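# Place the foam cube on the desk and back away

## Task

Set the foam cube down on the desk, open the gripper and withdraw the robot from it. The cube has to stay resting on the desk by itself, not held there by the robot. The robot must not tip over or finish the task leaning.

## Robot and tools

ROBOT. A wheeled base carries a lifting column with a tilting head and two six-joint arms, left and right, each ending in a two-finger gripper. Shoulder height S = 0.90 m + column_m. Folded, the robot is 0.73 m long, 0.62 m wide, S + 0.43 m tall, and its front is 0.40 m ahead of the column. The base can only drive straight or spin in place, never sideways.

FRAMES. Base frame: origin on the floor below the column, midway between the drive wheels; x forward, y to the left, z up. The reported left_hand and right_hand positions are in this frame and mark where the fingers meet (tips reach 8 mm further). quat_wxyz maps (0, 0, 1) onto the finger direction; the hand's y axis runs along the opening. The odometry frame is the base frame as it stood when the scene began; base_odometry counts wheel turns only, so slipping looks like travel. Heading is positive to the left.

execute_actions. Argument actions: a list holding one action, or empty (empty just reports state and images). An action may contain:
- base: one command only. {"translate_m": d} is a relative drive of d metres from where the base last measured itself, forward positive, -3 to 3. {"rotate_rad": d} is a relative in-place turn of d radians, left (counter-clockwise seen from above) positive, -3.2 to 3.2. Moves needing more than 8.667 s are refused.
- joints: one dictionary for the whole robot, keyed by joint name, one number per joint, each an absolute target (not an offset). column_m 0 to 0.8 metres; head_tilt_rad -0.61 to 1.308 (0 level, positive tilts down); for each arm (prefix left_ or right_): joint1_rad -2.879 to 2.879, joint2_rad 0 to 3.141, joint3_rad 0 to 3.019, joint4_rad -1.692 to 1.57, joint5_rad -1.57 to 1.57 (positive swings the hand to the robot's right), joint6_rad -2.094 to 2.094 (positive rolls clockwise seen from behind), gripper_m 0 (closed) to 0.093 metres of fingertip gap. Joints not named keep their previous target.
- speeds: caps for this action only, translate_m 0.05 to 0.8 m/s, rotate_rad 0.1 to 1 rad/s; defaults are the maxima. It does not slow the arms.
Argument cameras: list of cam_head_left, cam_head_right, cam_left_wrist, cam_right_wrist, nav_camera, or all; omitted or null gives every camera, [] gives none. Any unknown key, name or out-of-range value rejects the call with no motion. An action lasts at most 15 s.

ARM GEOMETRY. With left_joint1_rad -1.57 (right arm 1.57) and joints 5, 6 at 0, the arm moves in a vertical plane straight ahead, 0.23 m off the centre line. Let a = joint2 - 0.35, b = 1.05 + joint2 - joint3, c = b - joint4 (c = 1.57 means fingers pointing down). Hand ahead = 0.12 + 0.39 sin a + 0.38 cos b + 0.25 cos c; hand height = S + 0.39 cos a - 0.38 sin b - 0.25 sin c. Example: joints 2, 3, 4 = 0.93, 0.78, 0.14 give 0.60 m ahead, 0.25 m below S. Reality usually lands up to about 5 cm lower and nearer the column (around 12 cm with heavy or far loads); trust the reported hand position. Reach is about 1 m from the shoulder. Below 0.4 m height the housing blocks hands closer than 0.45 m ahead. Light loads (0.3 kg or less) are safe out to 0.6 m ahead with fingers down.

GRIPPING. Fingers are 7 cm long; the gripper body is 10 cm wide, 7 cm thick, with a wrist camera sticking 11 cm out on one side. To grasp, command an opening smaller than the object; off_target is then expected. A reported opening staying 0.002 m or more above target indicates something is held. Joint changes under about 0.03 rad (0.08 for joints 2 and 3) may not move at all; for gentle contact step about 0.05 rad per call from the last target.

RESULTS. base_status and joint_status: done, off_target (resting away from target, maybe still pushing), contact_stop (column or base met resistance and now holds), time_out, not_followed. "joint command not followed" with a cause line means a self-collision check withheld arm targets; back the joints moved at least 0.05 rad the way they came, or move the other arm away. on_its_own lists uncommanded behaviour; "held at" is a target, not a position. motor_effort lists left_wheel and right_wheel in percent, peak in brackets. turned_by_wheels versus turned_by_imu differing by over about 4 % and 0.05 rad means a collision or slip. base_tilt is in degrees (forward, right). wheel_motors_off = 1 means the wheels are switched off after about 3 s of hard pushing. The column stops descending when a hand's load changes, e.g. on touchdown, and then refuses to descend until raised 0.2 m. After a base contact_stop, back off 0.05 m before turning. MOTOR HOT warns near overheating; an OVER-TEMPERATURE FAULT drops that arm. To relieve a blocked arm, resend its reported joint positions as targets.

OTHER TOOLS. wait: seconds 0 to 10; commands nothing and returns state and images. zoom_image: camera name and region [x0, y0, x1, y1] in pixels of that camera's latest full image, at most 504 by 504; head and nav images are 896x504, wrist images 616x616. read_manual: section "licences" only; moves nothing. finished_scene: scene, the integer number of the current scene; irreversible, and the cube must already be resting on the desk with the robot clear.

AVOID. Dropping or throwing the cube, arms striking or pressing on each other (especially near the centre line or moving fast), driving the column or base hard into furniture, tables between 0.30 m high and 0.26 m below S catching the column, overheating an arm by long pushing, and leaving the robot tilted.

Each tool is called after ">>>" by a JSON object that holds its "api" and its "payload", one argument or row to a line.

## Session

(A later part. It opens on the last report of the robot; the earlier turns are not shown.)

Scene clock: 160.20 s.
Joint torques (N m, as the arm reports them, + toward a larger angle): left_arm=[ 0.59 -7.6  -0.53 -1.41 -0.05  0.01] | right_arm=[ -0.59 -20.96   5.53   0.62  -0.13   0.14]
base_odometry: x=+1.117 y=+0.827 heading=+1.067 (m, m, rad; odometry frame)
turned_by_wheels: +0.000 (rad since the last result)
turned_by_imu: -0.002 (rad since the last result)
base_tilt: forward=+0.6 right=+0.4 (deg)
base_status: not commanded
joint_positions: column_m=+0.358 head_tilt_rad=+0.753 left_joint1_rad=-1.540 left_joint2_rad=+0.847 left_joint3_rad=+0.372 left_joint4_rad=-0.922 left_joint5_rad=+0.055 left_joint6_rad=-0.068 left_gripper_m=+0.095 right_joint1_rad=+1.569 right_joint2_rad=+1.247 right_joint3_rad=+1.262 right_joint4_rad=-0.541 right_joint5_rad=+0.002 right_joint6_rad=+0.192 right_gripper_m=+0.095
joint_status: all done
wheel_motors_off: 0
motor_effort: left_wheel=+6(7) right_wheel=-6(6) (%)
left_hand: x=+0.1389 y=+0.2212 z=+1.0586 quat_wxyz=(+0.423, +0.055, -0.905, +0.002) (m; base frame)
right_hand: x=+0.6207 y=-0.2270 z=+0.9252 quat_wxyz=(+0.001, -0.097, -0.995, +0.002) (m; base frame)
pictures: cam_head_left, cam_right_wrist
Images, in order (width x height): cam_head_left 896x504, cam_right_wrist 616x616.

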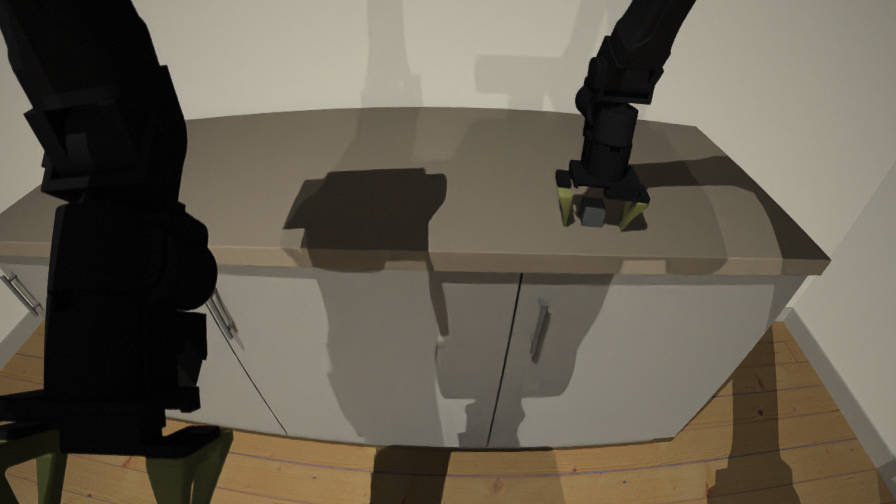

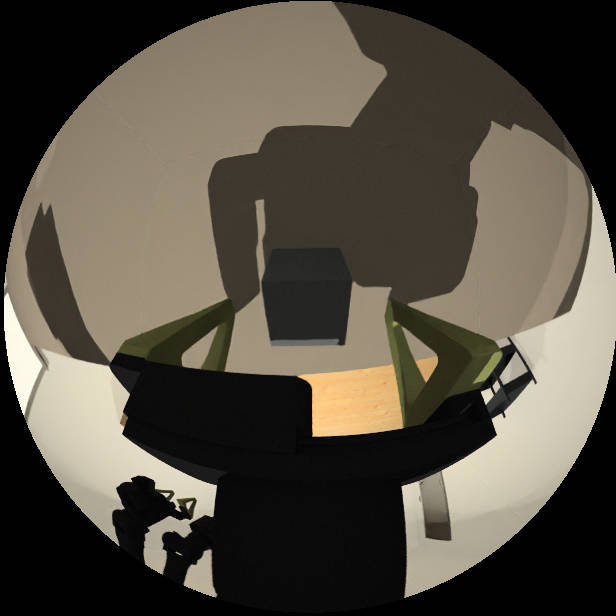

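>>> {"api": "execute_actions", "payload": {
  "actions": [
    {"joints":{"right_gripper_m":0.022}}
  ],
  "cameras": ["cam_right_wrist"]
}}

Scene clock: 162.97 s.
Joint torques (N m, as the arm reports them, + toward a larger angle): left_arm=[ 0.62 -7.58 -0.53 -1.41 -0.05  0.01] | right_arm=[ -0.69 -21.08   5.54   0.61  -0.14   0.14]
base_odometry: x=+1.117 y=+0.827 heading=+1.067 (m, m, rad; odometry frame)
turned_by_wheels: +0.000 (rad since the last result)
turned_by_imu: -0.001 (rad since the last result)
base_tilt: forward=+0.6 right=+0.4 (deg)
base_status: not commanded
joint_positions: column_m=+0.358 head_tilt_rad=+0.753 left_joint1_rad=-1.540 left_joint2_rad=+0.847 left_joint3_rad=+0.372 left_joint4_rad=-0.922 left_joint5_rad=+0.055 left_joint6_rad=-0.068 left_gripper_m=+0.095 right_joint1_rad=+1.569 right_joint2_rad=+1.247 right_joint3_rad=+1.262 right_joint4_rad=-0.541 right_joint5_rad=+0.002 right_joint6_rad=+0.192 right_gripper_m=+0.033
joint_status: right_gripper_m off_target (ended at +0.033, target +0.022)
wheel_motors_off: 0
motor_effort: left_wheel=+6(6) right_wheel=-6(6) (%)
left_hand: x=+0.1389 y=+0.2212 z=+1.0586 quat_wxyz=(+0.423, +0.055, -0.905, +0.002) (m; base frame)
right_hand: x=+0.6207 y=-0.2270 z=+0.9252 quat_wxyz=(+0.001, -0.097, -0.995, +0.002) (m; base frame)
pictures: cam_right_wrist
Images, in order (width x height): cam_right_wrist 616x616.

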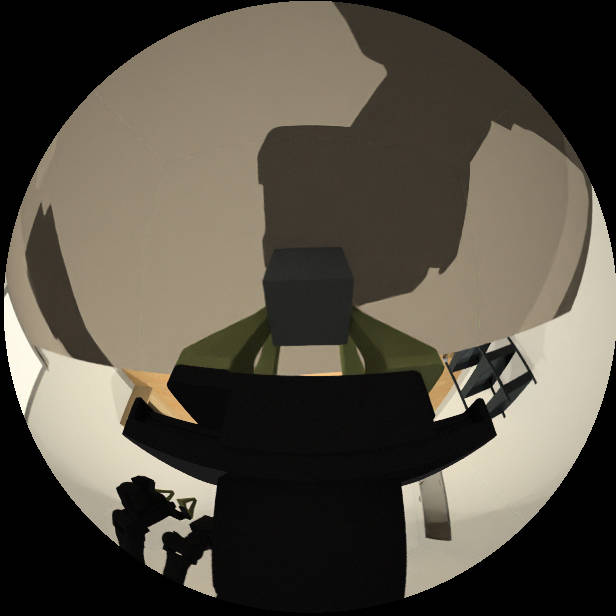

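>>> {"api": "execute_actions", "payload": {
  "actions": [
    {"joints":{"column_m":0.42}}
  ],
  "cameras": ["cam_right_wrist"]
}}

>>> {"api": "execute_actions", "payload": {
  "actions": [
    {"base":{"translate_m":-0.6},"joints":{"head_tilt_rad":0.6}}
  ],
  "cameras": []
}}

>>> {"api": "execute_actions", "payload": {
  "actions": [
    {"base":{"rotate_rad":3.1}}
  ],
  "cameras": ["cam_head_left","cam_right_wrist","nav_camera"]
}}

Scene clock: 200.70 s.
Joint torques (N m, as the arm reports them, + toward a larger angle): left_arm=[ 0.56 -7.63 -0.51 -1.43 -0.05  0.01] | right_arm=[ -0.63 -21.13   5.51   0.62  -0.13   0.14]
base_odometry: x=+1.117 y=+0.827 heading=+1.067 (m, m, rad; odometry frame)
turned_by_wheels: +0.000 (rad since the last result)
turned_by_imu: -0.002 (rad since the last result)
base_tilt: forward=+0.6 right=+0.5 (deg)
base_status: not commanded
joint_positions: column_m=+0.420 head_tilt_rad=+0.753 left_joint1_rad=-1.540 left_joint2_rad=+0.847 left_joint3_rad=+0.372 left_joint4_rad=-0.922 left_joint5_rad=+0.055 left_joint6_rad=-0.068 left_gripper_m=+0.095 right_joint1_rad=+1.569 right_joint2_rad=+1.247 right_joint3_rad=+1.262 right_joint4_rad=-0.541 right_joint5_rad=+0.002 right_joint6_rad=+0.192 right_gripper_m=+0.033
joint_status: all done
wheel_motors_off: 0
motor_effort: left_wheel=+7(6) right_wheel=-6(6) (%)
left_hand: x=+0.1389 y=+0.2212 z=+1.1205 quat_wxyz=(+0.423, +0.055, -0.905, +0.002) (m; base frame)
right_hand: x=+0.6207 y=-0.2270 z=+0.9870 quat_wxyz=(+0.001, -0.097, -0.995, +0.002) (m; base frame)
pictures: cam_right_wrist
Images, in order (width x height): cam_right_wrist 616x616.

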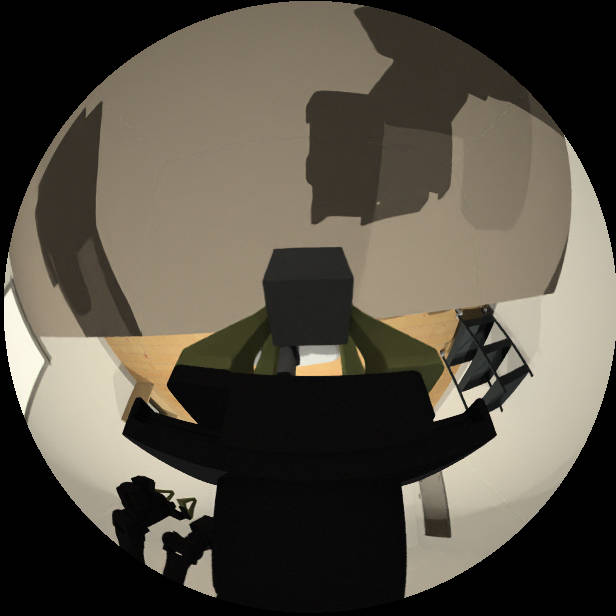

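Scene clock: 203.40 s.
Joint torques (N m, as the arm reports them, + toward a larger angle): left_arm=[ 0.61 -7.5  -0.29 -1.45 -0.04  0.01] | right_arm=[ -0.65 -21.19   5.66   0.61  -0.14   0.14]
base_odometry: x=+0.828 y=+0.302 heading=+1.068 (m, m, rad; odometry frame)
turned_by_wheels: +0.001 (rad since the last result)
turned_by_imu: -0.001 (rad since the last result)
base_tilt: forward=+0.6 right=+0.4 (deg)
base_status: done
joint_positions: column_m=+0.420 head_tilt_rad=+0.617 left_joint1_rad=-1.540 left_joint2_rad=+0.846 left_joint3_rad=+0.367 left_joint4_rad=-0.922 left_joint5_rad=+0.055 left_joint6_rad=-0.068 left_gripper_m=+0.095 right_joint1_rad=+1.569 right_joint2_rad=+1.247 right_joint3_rad=+1.260 right_joint4_rad=-0.541 right_joint5_rad=+0.002 right_joint6_rad=+0.192 right_gripper_m=+0.033
joint_status: all done
wheel_motors_off: 0
motor_effort: left_wheel=+0(41) right_wheel=-1(52) (%)
left_hand: x=+0.1365 y=+0.2212 z=+1.1213 quat_wxyz=(+0.425, +0.055, -0.904, +0.002) (m; base frame)
right_hand: x=+0.6198 y=-0.2270 z=+0.9867 quat_wxyz=(+0.002, -0.097, -0.995, +0.002) (m; base frame)
pictures: none
No camera images: the call's "cameras" was empty. Leave "cameras" out to get every camera's image.

Scene clock: 207.83 s.
Joint torques (N m, as the arm reports them, + toward a larger angle): left_arm=[ 0.55 -7.58 -0.42 -1.42 -0.05  0.01] | right_arm=[ -1.34 -21.09   5.67   0.58  -0.14   0.14]
base_odometry: x=+0.828 y=+0.302 heading=-2.116 (m, m, rad; odometry frame)
turned_by_wheels: +3.099 (rad since the last result)
turned_by_imu: +3.066 (rad since the last result)
base_tilt: forward=+0.7 right=+0.4 (deg)
base_status: done
joint_positions: column_m=+0.420 head_tilt_rad=+0.617 left_joint1_rad=-1.540 left_joint2_rad=+0.846 left_joint3_rad=+0.369 left_joint4_rad=-0.922 left_joint5_rad=+0.055 left_joint6_rad=-0.068 left_gripper_m=+0.095 right_joint1_rad=+1.570 right_joint2_rad=+1.247 right_joint3_rad=+1.260 right_joint4_rad=-0.541 right_joint5_rad=+0.002 right_joint6_rad=+0.192 right_gripper_m=+0.033
joint_status: not commanded
wheel_motors_off: 0
motor_effort: left_wheel=-3(31) right_wheel=+2(44) (%)
left_hand: x=+0.1378 y=+0.2212 z=+1.1209 quat_wxyz=(+0.424, +0.055, -0.904, +0.002) (m; base frame)
right_hand: x=+0.6198 y=-0.2262 z=+0.9867 quat_wxyz=(+0.002, -0.096, -0.995, +0.001) (m; base frame)
pictures: cam_head_left, cam_right_wrist, nav_camera
Images, in order (width x height): cam_head_left 896x504, cam_right_wrist 616x616, nav_camera 896x504.

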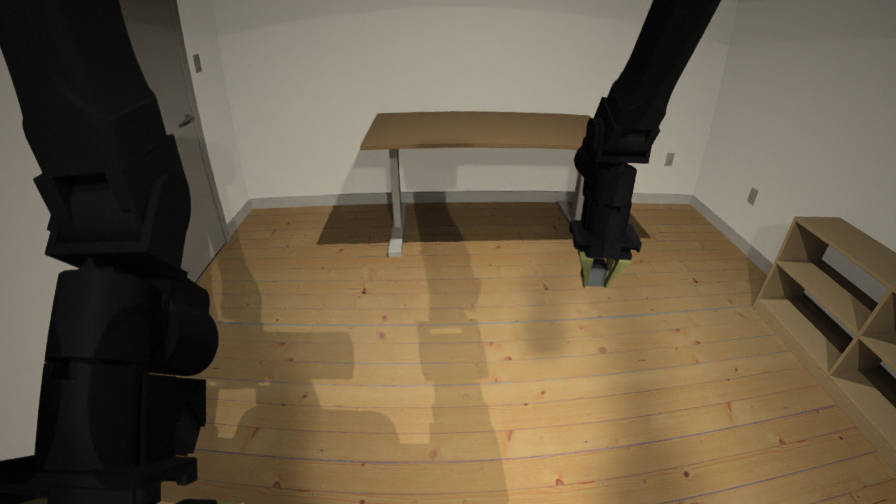

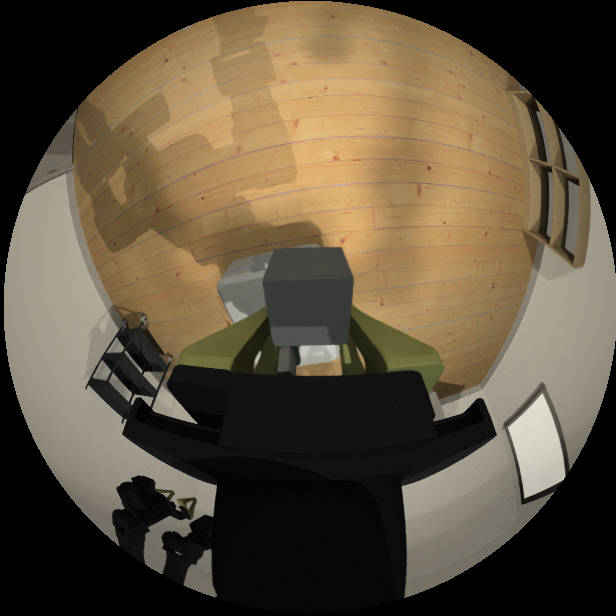

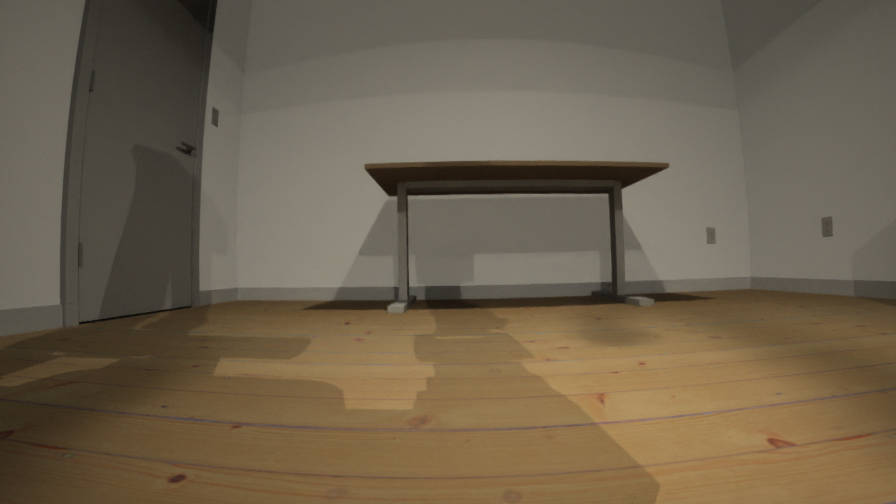

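>>> {"api": "execute_actions", "payload": {
  "actions": [
    {"base":{"rotate_rad":-0.15},"joints":{"column_m":0.37,"head_tilt_rad":0.75}}
  ],
  "cameras": []
}}

>>> {"api": "execute_actions", "payload": {
  "actions": [
    {"base":{"translate_m":1.5},"joints":{"column_m":0.34}}
  ],
  "cameras": ["cam_head_left","cam_right_wrist","nav_camera"]
}}

Scene clock: 223.63 s.
Joint torques (N m, as the arm reports them, + toward a larger angle): left_arm=[ 0.64 -7.45 -0.35 -1.42 -0.05  0.01] | right_arm=[ -0.7  -21.37   5.6    0.66  -0.13   0.14]
base_odometry: x=+0.828 y=+0.302 heading=-2.265 (m, m, rad; odometry frame)
turned_by_wheels: -0.149 (rad since the last result)
turned_by_imu: -0.150 (rad since the last result)
base_tilt: forward=+0.6 right=+0.4 (deg)
base_status: done
joint_positions: column_m=+0.370 head_tilt_rad=+0.753 left_joint1_rad=-1.540 left_joint2_rad=+0.846 left_joint3_rad=+0.369 left_joint4_rad=-0.922 left_joint5_rad=+0.055 left_joint6_rad=-0.068 left_gripper_m=+0.095 right_joint1_rad=+1.569 right_joint2_rad=+1.247 right_joint3_rad=+1.260 right_joint4_rad=-0.541 right_joint5_rad=+0.002 right_joint6_rad=+0.192 right_gripper_m=+0.033
joint_status: all done
wheel_motors_off: 0
motor_effort: left_wheel=+3(21) right_wheel=-3(18) (%)
left_hand: x=+0.1378 y=+0.2212 z=+1.0710 quat_wxyz=(+0.424, +0.055, -0.904, +0.002) (m; base frame)
right_hand: x=+0.6198 y=-0.2270 z=+0.9369 quat_wxyz=(+0.002, -0.097, -0.995, +0.002) (m; base frame)
pictures: none
No camera images: the call's "cameras" was empty. Leave "cameras" out to get every camera's image.

Scene clock: 227.57 s.
Joint torques (N m, as the arm reports them, + toward a larger angle): left_arm=[ 0.59 -7.58 -0.49 -1.4  -0.05  0.01] | right_arm=[ -0.64 -21.13   5.66   0.61  -0.14   0.14]
base_odometry: x=-0.132 y=-0.852 heading=-2.264 (m, m, rad; odometry frame)
turned_by_wheels: +0.001 (rad since the last result)
turned_by_imu: +0.001 (rad since the last result)
base_tilt: forward=+0.7 right=+0.4 (deg)
base_status: done
joint_positions: column_m=+0.340 head_tilt_rad=+0.753 left_joint1_rad=-1.540 left_joint2_rad=+0.846 left_joint3_rad=+0.371 left_joint4_rad=-0.922 left_joint5_rad=+0.055 left_joint6_rad=-0.068 left_gripper_m=+0.095 right_joint1_rad=+1.569 right_joint2_rad=+1.247 right_joint3_rad=+1.260 right_joint4_rad=-0.541 right_joint5_rad=+0.002 right_joint6_rad=+0.192 right_gripper_m=+0.033
joint_status: all done
wheel_motors_off: 0
motor_effort: left_wheel=+1(53) right_wheel=-1(36) (%)
left_hand: x=+0.1388 y=+0.2212 z=+1.0407 quat_wxyz=(+0.423, +0.055, -0.905, +0.002) (m; base frame)
right_hand: x=+0.6198 y=-0.2270 z=+0.9069 quat_wxyz=(+0.002, -0.097, -0.995, +0.002) (m; base frame)
pictures: cam_head_left, cam_right_wrist, nav_camera
Images, in order (width x height): cam_head_left 896x504, cam_right_wrist 616x616, nav_camera 896x504.

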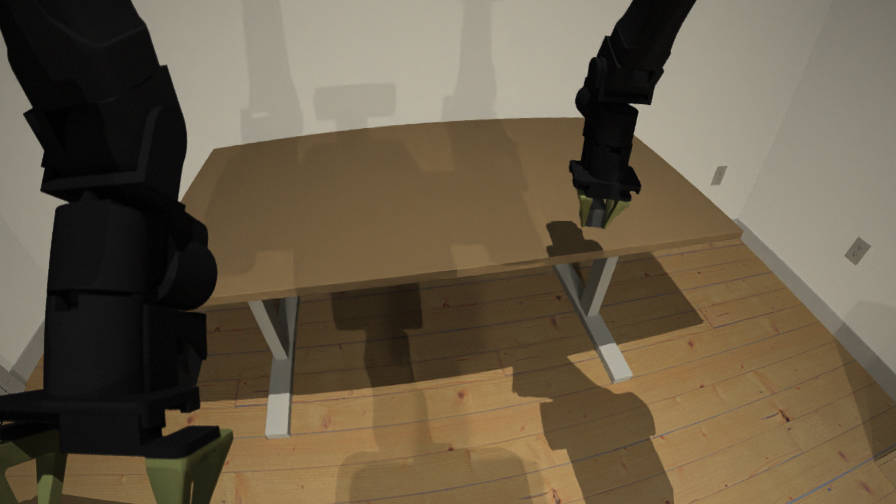

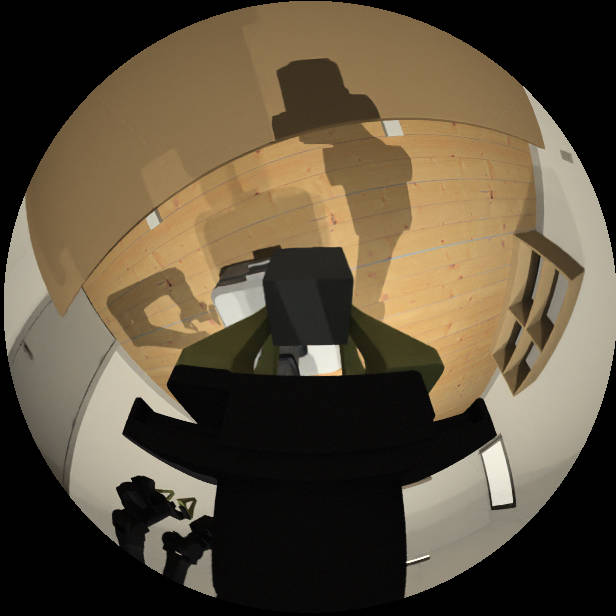

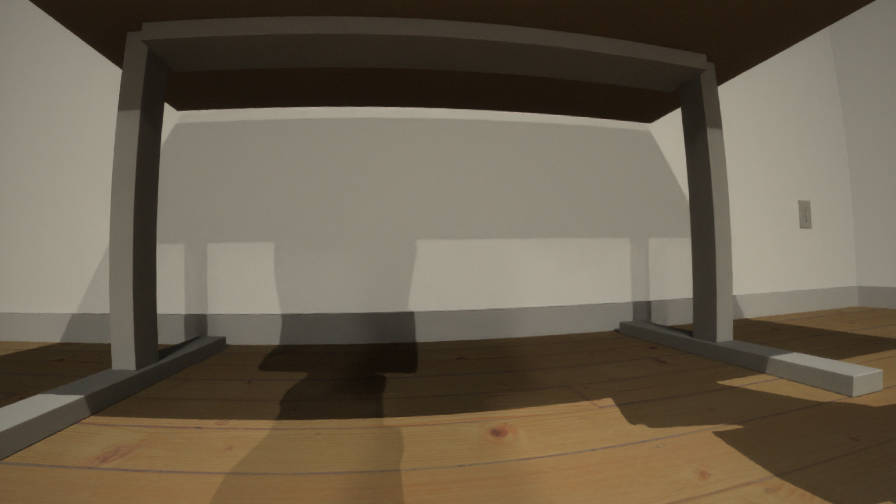

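>>> {"api": "execute_actions", "payload": {
  "actions": [
    {"base":{"translate_m":0.28},"joints":{"column_m":0.30}}
  ],
  "cameras": ["cam_head_left","cam_right_wrist"]
}}

Scene clock: 233.87 s.
Joint torques (N m, as the arm reports them, + toward a larger angle): left_arm=[ 0.59 -7.35 -0.47 -1.43 -0.04  0.  ] | right_arm=[ -0.67 -21.07   5.7    0.64  -0.14   0.14]
base_odometry: x=-0.310 y=-1.067 heading=-2.263 (m, m, rad; odometry frame)
turned_by_wheels: +0.001 (rad since the last result)
turned_by_imu: -0.001 (rad since the last result)
base_tilt: forward=+0.7 right=+0.3 (deg)
base_status: done
joint_positions: column_m=+0.300 head_tilt_rad=+0.753 left_joint1_rad=-1.540 left_joint2_rad=+0.846 left_joint3_rad=+0.371 left_joint4_rad=-0.922 left_joint5_rad=+0.055 left_joint6_rad=-0.068 left_gripper_m=+0.095 right_joint1_rad=+1.569 right_joint2_rad=+1.247 right_joint3_rad=+1.260 right_joint4_rad=-0.541 right_joint5_rad=+0.002 right_joint6_rad=+0.192 right_gripper_m=+0.033
joint_status: all done
wheel_motors_off: 0
motor_effort: left_wheel=+1(36) right_wheel=-1(39) (%)
left_hand: x=+0.1386 y=+0.2212 z=+1.0008 quat_wxyz=(+0.423, +0.055, -0.904, +0.002) (m; base frame)
right_hand: x=+0.6198 y=-0.2270 z=+0.8669 quat_wxyz=(+0.002, -0.097, -0.995, +0.002) (m; base frame)
pictures: cam_head_left, cam_right_wrist
Images, in order (width x height): cam_head_left 896x504, cam_right_wrist 616x616.

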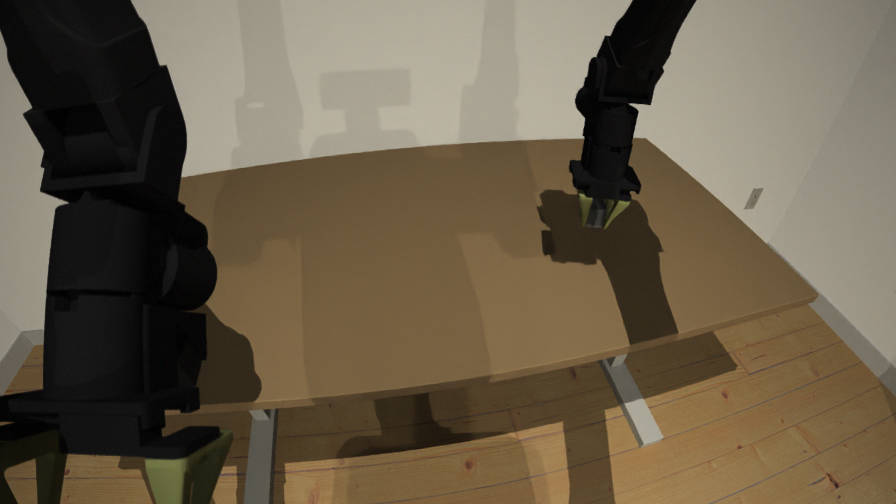

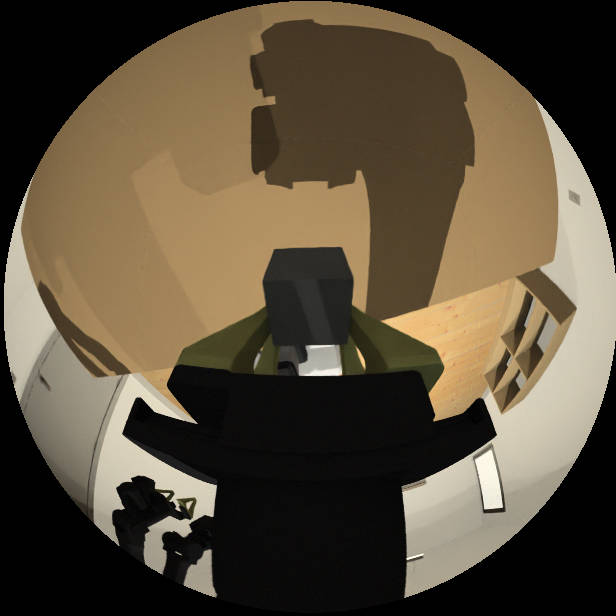

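>>> {"api": "execute_actions", "payload": {
  "actions": [
    {"joints":{"column_m":0.225}}
  ],
  "cameras": ["cam_head_left","cam_right_wrist"]
}}

Scene clock: 239.67 s.
Joint torques (N m, as the arm reports them, + toward a larger angle): left_arm=[ 0.58 -7.51 -0.49 -1.42 -0.05  0.01] | right_arm=[ -0.63 -21.09   5.66   0.61  -0.14   0.14]
base_odometry: x=-0.310 y=-1.067 heading=-2.263 (m, m, rad; odometry frame)
turned_by_wheels: +0.000 (rad since the last result)
turned_by_imu: -0.002 (rad since the last result)
base_tilt: forward=+0.7 right=+0.5 (deg)
base_status: not commanded
joint_positions: column_m=+0.225 head_tilt_rad=+0.753 left_joint1_rad=-1.540 left_joint2_rad=+0.846 left_joint3_rad=+0.371 left_joint4_rad=-0.922 left_joint5_rad=+0.055 left_joint6_rad=-0.068 left_gripper_m=+0.095 right_joint1_rad=+1.569 right_joint2_rad=+1.247 right_joint3_rad=+1.260 right_joint4_rad=-0.541 right_joint5_rad=+0.002 right_joint6_rad=+0.192 right_gripper_m=+0.033
joint_status: all done
wheel_motors_off: 0
motor_effort: left_wheel=+2(2) right_wheel=-2(2) (%)
left_hand: x=+0.1386 y=+0.2212 z=+0.9258 quat_wxyz=(+0.423, +0.055, -0.904, +0.002) (m; base frame)
right_hand: x=+0.6198 y=-0.2270 z=+0.7919 quat_wxyz=(+0.002, -0.097, -0.995, +0.002) (m; base frame)
pictures: cam_head_left, cam_right_wrist
Images, in order (width x height): cam_head_left 896x504, cam_right_wrist 616x616.

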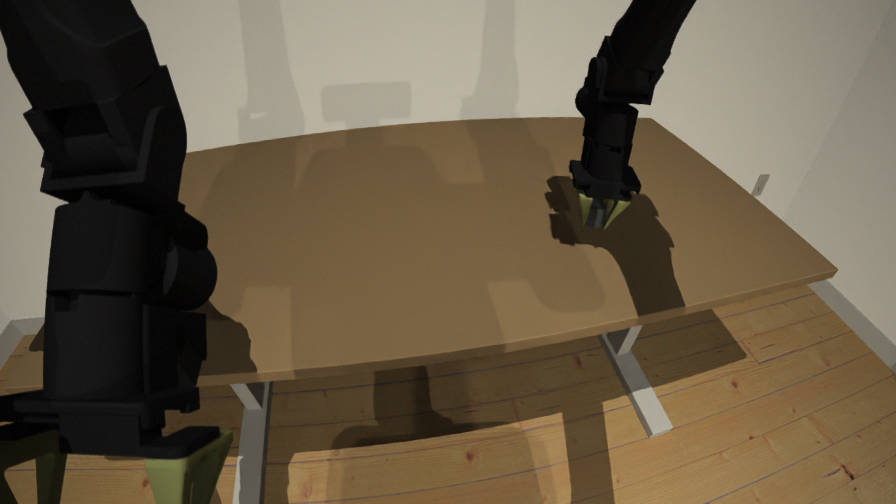

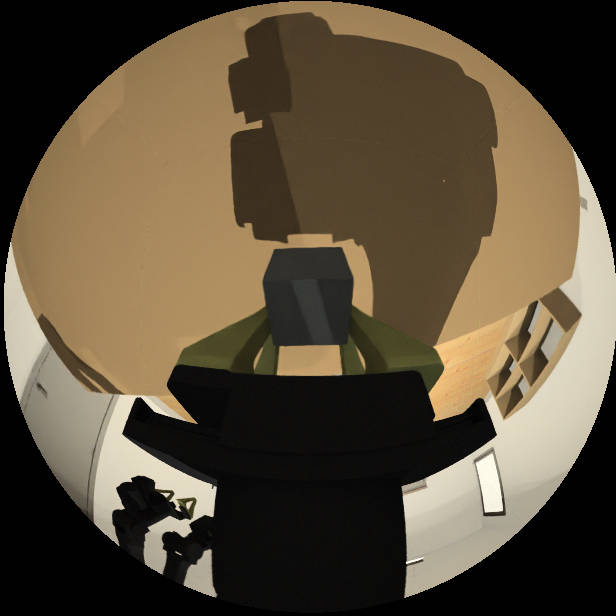

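>>> {"api": "execute_actions", "payload": {
  "actions": [
    {"joints":{"column_m":0.203}}
  ],
  "cameras": ["cam_head_left","cam_right_wrist"]
}}

Scene clock: 245.73 s.
Joint torques (N m, as the arm reports them, + toward a larger angle): left_arm=[ 0.55 -7.58 -0.47 -1.4  -0.05  0.01] | right_arm=[ -0.64 -20.93   5.63   0.62  -0.13   0.14]
base_odometry: x=-0.310 y=-1.067 heading=-2.263 (m, m, rad; odometry frame)
turned_by_wheels: +0.000 (rad since the last result)
turned_by_imu: -0.002 (rad since the last result)
base_tilt: forward=+0.7 right=+0.3 (deg)
base_status: not commanded
joint_positions: column_m=+0.203 head_tilt_rad=+0.753 left_joint1_rad=-1.540 left_joint2_rad=+0.846 left_joint3_rad=+0.371 left_joint4_rad=-0.922 left_joint5_rad=+0.055 left_joint6_rad=-0.068 left_gripper_m=+0.095 right_joint1_rad=+1.569 right_joint2_rad=+1.247 right_joint3_rad=+1.260 right_joint4_rad=-0.541 right_joint5_rad=+0.002 right_joint6_rad=+0.192 right_gripper_m=+0.033
joint_status: all done
wheel_motors_off: 0
motor_effort: left_wheel=+2(3) right_wheel=-2(2) (%)
left_hand: x=+0.1386 y=+0.2212 z=+0.9038 quat_wxyz=(+0.423, +0.055, -0.904, +0.002) (m; base frame)
right_hand: x=+0.6198 y=-0.2270 z=+0.7699 quat_wxyz=(+0.002, -0.097, -0.995, +0.002) (m; base frame)
pictures: cam_head_left, cam_right_wrist
Images, in order (width x height): cam_head_left 896x504, cam_right_wrist 616x616.

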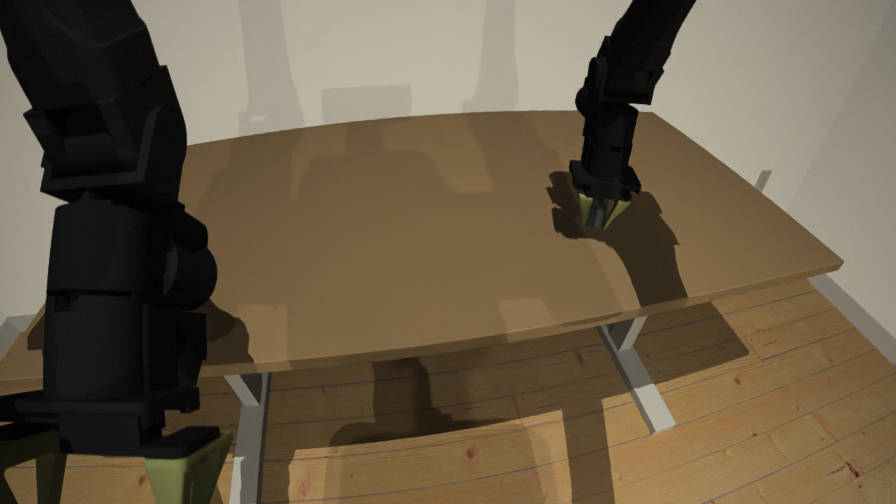

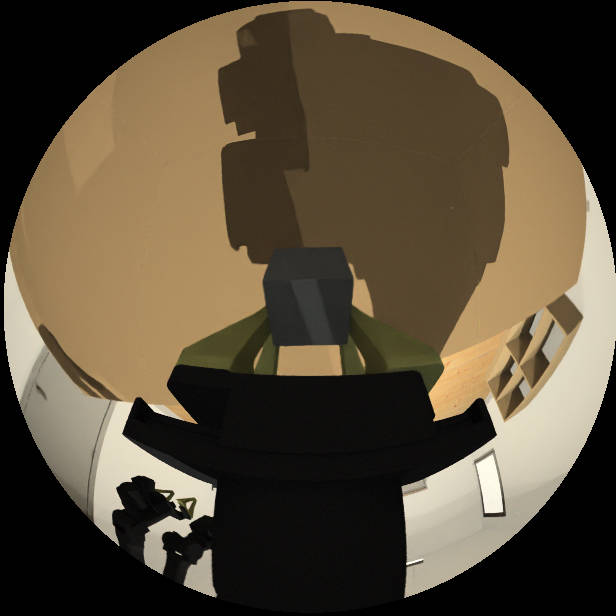

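>>> {"api": "zoom_image", "payload": {
  "camera": "cam_head_left",
  "region": [540, 160, 680, 260]
}}

Region (540, 160, 680, 260) of cam_head_left's 896x504 image, scaled by 3.600, with more detail than that image has; it fills the top 360 rows of this view, and the rest is white.

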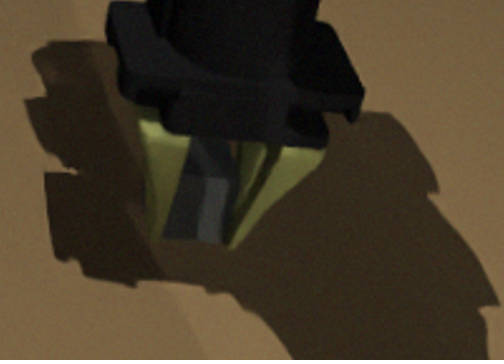

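>>> {"api": "execute_actions", "payload": {
  "actions": [
    {"joints":{"column_m":0.185}}
  ],
  "cameras": ["cam_right_wrist"]
}}

Scene clock: 251.33 s.
Joint torques (N m, as the arm reports them, + toward a larger angle): left_arm=[ 0.57 -7.47 -0.48 -1.41 -0.04  0.  ] | right_arm=[ -0.67 -21.09   5.72   0.65  -0.13   0.14]
base_odometry: x=-0.310 y=-1.067 heading=-2.263 (m, m, rad; odometry frame)
turned_by_wheels: +0.000 (rad since the last result)
turned_by_imu: -0.002 (rad since the last result)
base_tilt: forward=+0.7 right=+0.4 (deg)
base_status: not commanded
joint_positions: column_m=+0.185 head_tilt_rad=+0.753 left_joint1_rad=-1.540 left_joint2_rad=+0.846 left_joint3_rad=+0.371 left_joint4_rad=-0.922 left_joint5_rad=+0.055 left_joint6_rad=-0.068 left_gripper_m=+0.095 right_joint1_rad=+1.569 right_joint2_rad=+1.247 right_joint3_rad=+1.260 right_joint4_rad=-0.541 right_joint5_rad=+0.002 right_joint6_rad=+0.192 right_gripper_m=+0.033
joint_status: all done
wheel_motors_off: 0
motor_effort: left_wheel=+2(2) right_wheel=-2(2) (%)
left_hand: x=+0.1386 y=+0.2212 z=+0.8858 quat_wxyz=(+0.423, +0.055, -0.904, +0.002) (m; base frame)
right_hand: x=+0.6198 y=-0.2270 z=+0.7519 quat_wxyz=(+0.002, -0.097, -0.995, +0.002) (m; base frame)
pictures: cam_right_wrist
Images, in order (width x height): cam_right_wrist 616x616.

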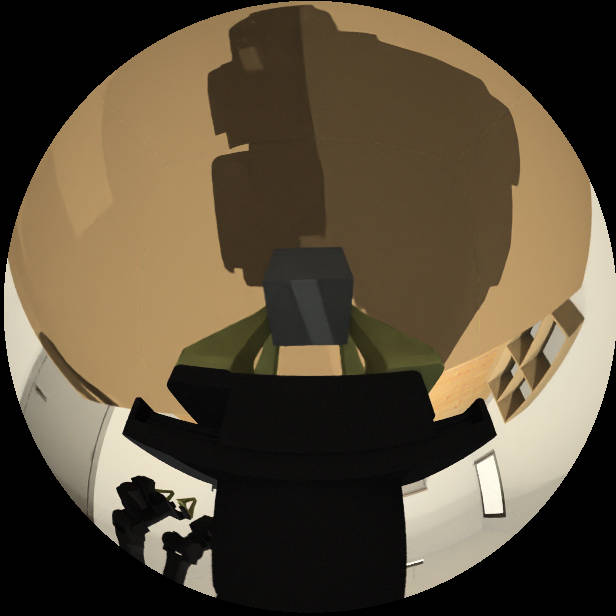

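>>> {"api": "execute_actions", "payload": {
  "actions": [
    {"joints":{"column_m":0.172}}
  ],
  "cameras": ["cam_right_wrist"]
}}

Scene clock: 255.43 s.
Joint torques (N m, as the arm reports them, + toward a larger angle): left_arm=[ 0.64 -7.52 -0.47 -1.42 -0.05  0.  ] | right_arm=[ -0.71 -20.87   5.63   0.63  -0.13   0.14]
base_odometry: x=-0.310 y=-1.067 heading=-2.263 (m, m, rad; odometry frame)
turned_by_wheels: +0.000 (rad since the last result)
turned_by_imu: -0.002 (rad since the last result)
base_tilt: forward=+0.5 right=+0.3 (deg)
base_status: not commanded
joint_positions: column_m=+0.172 head_tilt_rad=+0.753 left_joint1_rad=-1.540 left_joint2_rad=+0.846 left_joint3_rad=+0.371 left_joint4_rad=-0.922 left_joint5_rad=+0.055 left_joint6_rad=-0.068 left_gripper_m=+0.095 right_joint1_rad=+1.569 right_joint2_rad=+1.248 right_joint3_rad=+1.260 right_joint4_rad=-0.541 right_joint5_rad=+0.002 right_joint6_rad=+0.192 right_gripper_m=+0.033
joint_status: all done
wheel_motors_off: 0
motor_effort: left_wheel=+2(2) right_wheel=-2(2) (%)
left_hand: x=+0.1386 y=+0.2212 z=+0.8728 quat_wxyz=(+0.423, +0.055, -0.904, +0.002) (m; base frame)
right_hand: x=+0.6197 y=-0.2270 z=+0.7387 quat_wxyz=(+0.002, -0.097, -0.995, +0.002) (m; base frame)
pictures: cam_right_wrist
Images, in order (width x height): cam_right_wrist 616x616.

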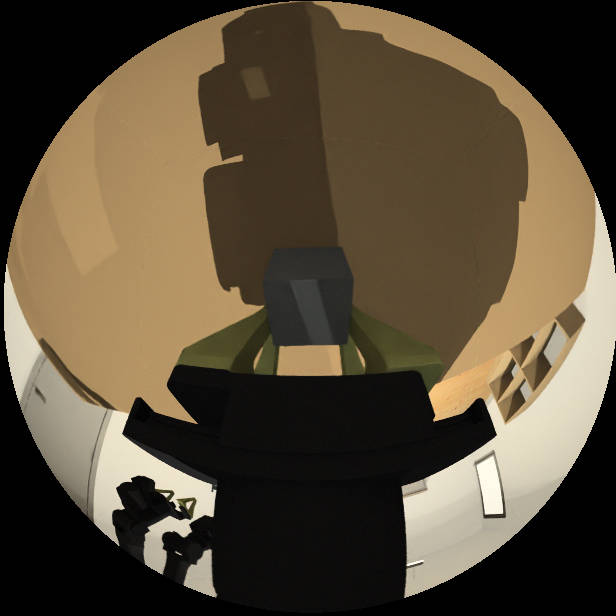

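>>> {"api": "execute_actions", "payload": {
  "actions": [
    {"joints":{"column_m":0.163}}
  ],
  "cameras": ["cam_right_wrist","cam_head_left"]
}}

Scene clock: 258.40 s.
Joint torques (N m, as the arm reports them, + toward a larger angle): left_arm=[ 0.57 -7.73 -0.43 -1.36 -0.05  0.01] | right_arm=[ -0.69 -20.25   5.74   0.75  -0.14   0.14]
base_odometry: x=-0.310 y=-1.067 heading=-2.263 (m, m, rad; odometry frame)
turned_by_wheels: +0.000 (rad since the last result)
turned_by_imu: -0.001 (rad since the last result)
base_tilt: forward=+0.6 right=+0.4 (deg)
base_status: not commanded
joint_positions: column_m=+0.163 head_tilt_rad=+0.753 left_joint1_rad=-1.540 left_joint2_rad=+0.846 left_joint3_rad=+0.371 left_joint4_rad=-0.922 left_joint5_rad=+0.055 left_joint6_rad=-0.068 left_gripper_m=+0.095 right_joint1_rad=+1.569 right_joint2_rad=+1.238 right_joint3_rad=+1.260 right_joint4_rad=-0.545 right_joint5_rad=+0.002 right_joint6_rad=+0.192 right_gripper_m=+0.033
joint_status: all done
wheel_motors_off: 0
motor_effort: left_wheel=+3(4) right_wheel=-1(2) (%)
left_hand: x=+0.1386 y=+0.2212 z=+0.8638 quat_wxyz=(+0.423, +0.055, -0.904, +0.002) (m; base frame)
right_hand: x=+0.6218 y=-0.2270 z=+0.7345 quat_wxyz=(-0.001, -0.097, -0.995, +0.002) (m; base frame)
pictures: cam_head_left, cam_right_wrist
Images, in order (width x height): cam_head_left 896x504, cam_right_wrist 616x616.

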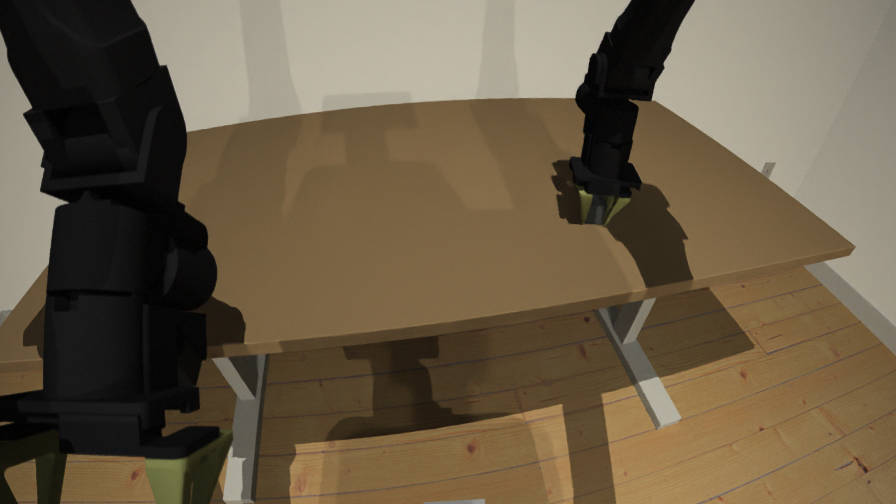

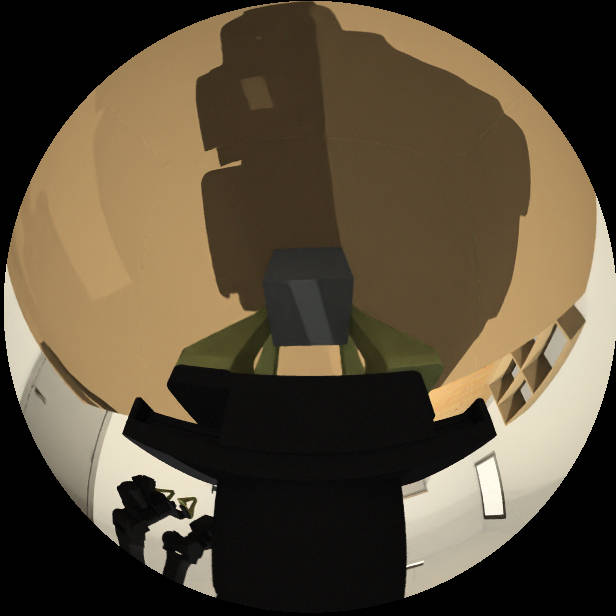

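Contact made. Release.

>>> {"api": "execute_actions", "payload": {
  "actions": [
    {"joints":{"right_gripper_m":0.09}}
  ],
  "cameras": ["cam_right_wrist"]
}}

>>> {"api": "execute_actions", "payload": {
  "actions": [
    {"joints":{"column_m":0.24}}
  ],
  "cameras": ["cam_right_wrist"]
}}

Scene clock: 261.20 s.
Joint torques (N m, as the arm reports them, + toward a larger angle): left_arm=[ 0.57 -7.71 -0.46 -1.44 -0.05  0.  ] | right_arm=[ -0.67 -20.26   5.79   0.7   -0.13   0.14]
base_odometry: x=-0.310 y=-1.067 heading=-2.263 (m, m, rad; odometry frame)
turned_by_wheels: +0.000 (rad since the last result)
turned_by_imu: -0.001 (rad since the last result)
base_tilt: forward=+0.7 right=+0.4 (deg)
base_status: not commanded
joint_positions: column_m=+0.163 head_tilt_rad=+0.753 left_joint1_rad=-1.540 left_joint2_rad=+0.846 left_joint3_rad=+0.371 left_joint4_rad=-0.922 left_joint5_rad=+0.055 left_joint6_rad=-0.068 left_gripper_m=+0.095 right_joint1_rad=+1.569 right_joint2_rad=+1.239 right_joint3_rad=+1.260 right_joint4_rad=-0.545 right_joint5_rad=+0.002 right_joint6_rad=+0.192 right_gripper_m=+0.090
joint_status: all done
wheel_motors_off: 0
motor_effort: left_wheel=+3(3) right_wheel=-2(2) (%)
left_hand: x=+0.1386 y=+0.2212 z=+0.8638 quat_wxyz=(+0.423, +0.055, -0.904, +0.002) (m; base frame)
right_hand: x=+0.6217 y=-0.2270 z=+0.7343 quat_wxyz=(+0.000, -0.097, -0.995, +0.002) (m; base frame)
pictures: cam_right_wrist
Images, in order (width x height): cam_right_wrist 616x616.

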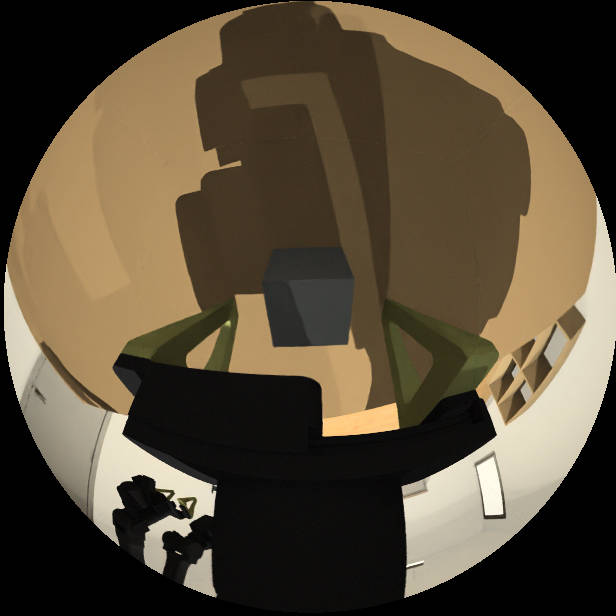

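Scene clock: 262.80 s.
Joint torques (N m, as the arm reports them, + toward a larger angle): left_arm=[ 0.6  -7.54 -0.47 -1.44 -0.05  0.01] | right_arm=[ -0.71 -20.35   5.71   0.76  -0.13   0.14]
base_odometry: x=-0.310 y=-1.067 heading=-2.263 (m, m, rad; odometry frame)
turned_by_wheels: +0.000 (rad since the last result)
turned_by_imu: -0.001 (rad since the last result)
base_tilt: forward=+0.6 right=+0.5 (deg)
base_status: not commanded
joint_positions: column_m=+0.240 head_tilt_rad=+0.753 left_joint1_rad=-1.540 left_joint2_rad=+0.846 left_joint3_rad=+0.371 left_joint4_rad=-0.922 left_joint5_rad=+0.055 left_joint6_rad=-0.068 left_gripper_m=+0.095 right_joint1_rad=+1.569 right_joint2_rad=+1.239 right_joint3_rad=+1.260 right_joint4_rad=-0.545 right_joint5_rad=+0.002 right_joint6_rad=+0.192 right_gripper_m=+0.090
joint_status: all done
wheel_motors_off: 0
motor_effort: left_wheel=+3(3) right_wheel=-2(2) (%)
left_hand: x=+0.1386 y=+0.2212 z=+0.9406 quat_wxyz=(+0.423, +0.055, -0.904, +0.002) (m; base frame)
right_hand: x=+0.6214 y=-0.2270 z=+0.8107 quat_wxyz=(+0.000, -0.097, -0.995, +0.002) (m; base frame)
pictures: cam_right_wrist
Images, in order (width x height): cam_right_wrist 616x616.

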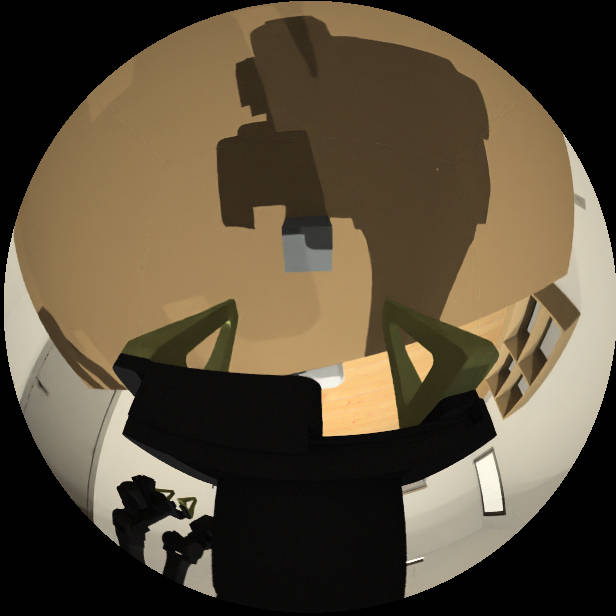

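>>> {"api": "execute_actions", "payload": {
  "actions": [
    {"base":{"translate_m":-0.6}}
  ],
  "cameras": ["cam_head_left"]
}}

Scene clock: 266.77 s.
Joint torques (N m, as the arm reports them, + toward a larger angle): left_arm=[ 0.6  -7.66 -0.21 -1.43 -0.05  0.  ] | right_arm=[ -0.57 -20.56   5.72   0.78  -0.13   0.14]
base_odometry: x=+0.072 y=-0.605 heading=-2.261 (m, m, rad; odometry frame)
turned_by_wheels: +0.002 (rad since the last result)
turned_by_imu: +0.000 (rad since the last result)
base_tilt: forward=+0.7 right=+0.4 (deg)
base_status: done
joint_positions: column_m=+0.240 head_tilt_rad=+0.753 left_joint1_rad=-1.540 left_joint2_rad=+0.846 left_joint3_rad=+0.367 left_joint4_rad=-0.922 left_joint5_rad=+0.055 left_joint6_rad=-0.068 left_gripper_m=+0.095 right_joint1_rad=+1.569 right_joint2_rad=+1.240 right_joint3_rad=+1.259 right_joint4_rad=-0.544 right_joint5_rad=+0.002 right_joint6_rad=+0.192 right_gripper_m=+0.090
joint_status: not commanded
wheel_motors_off: 0
motor_effort: left_wheel=+1(43) right_wheel=-1(43) (%)
left_hand: x=+0.1365 y=+0.2212 z=+0.9413 quat_wxyz=(+0.425, +0.055, -0.904, +0.002) (m; base frame)
right_hand: x=+0.6209 y=-0.2270 z=+0.8102 quat_wxyz=(+0.000, -0.097, -0.995, +0.002) (m; base frame)
pictures: cam_head_left
Images, in order (width x height): cam_head_left 896x504.

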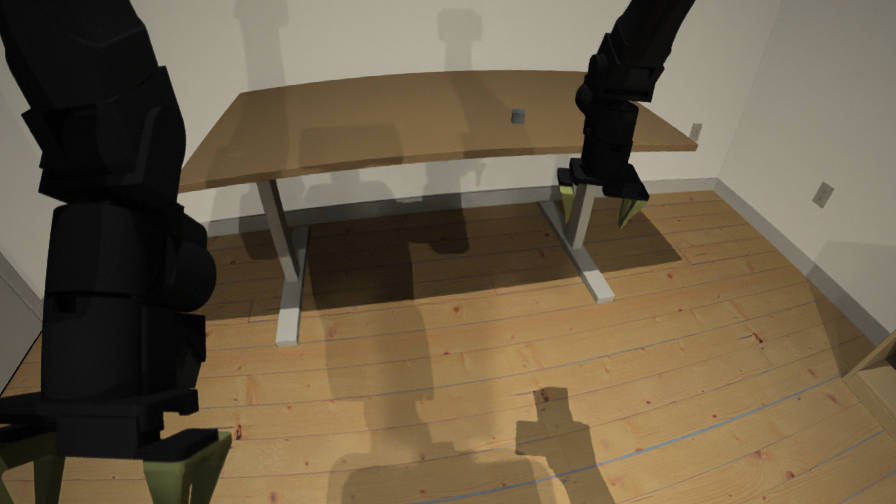

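The cube is on the desk and the robot is clear.

>>> {"api": "finished_scene", "payload": {
  "scene": 1
}}

The scene is finished: the task was done.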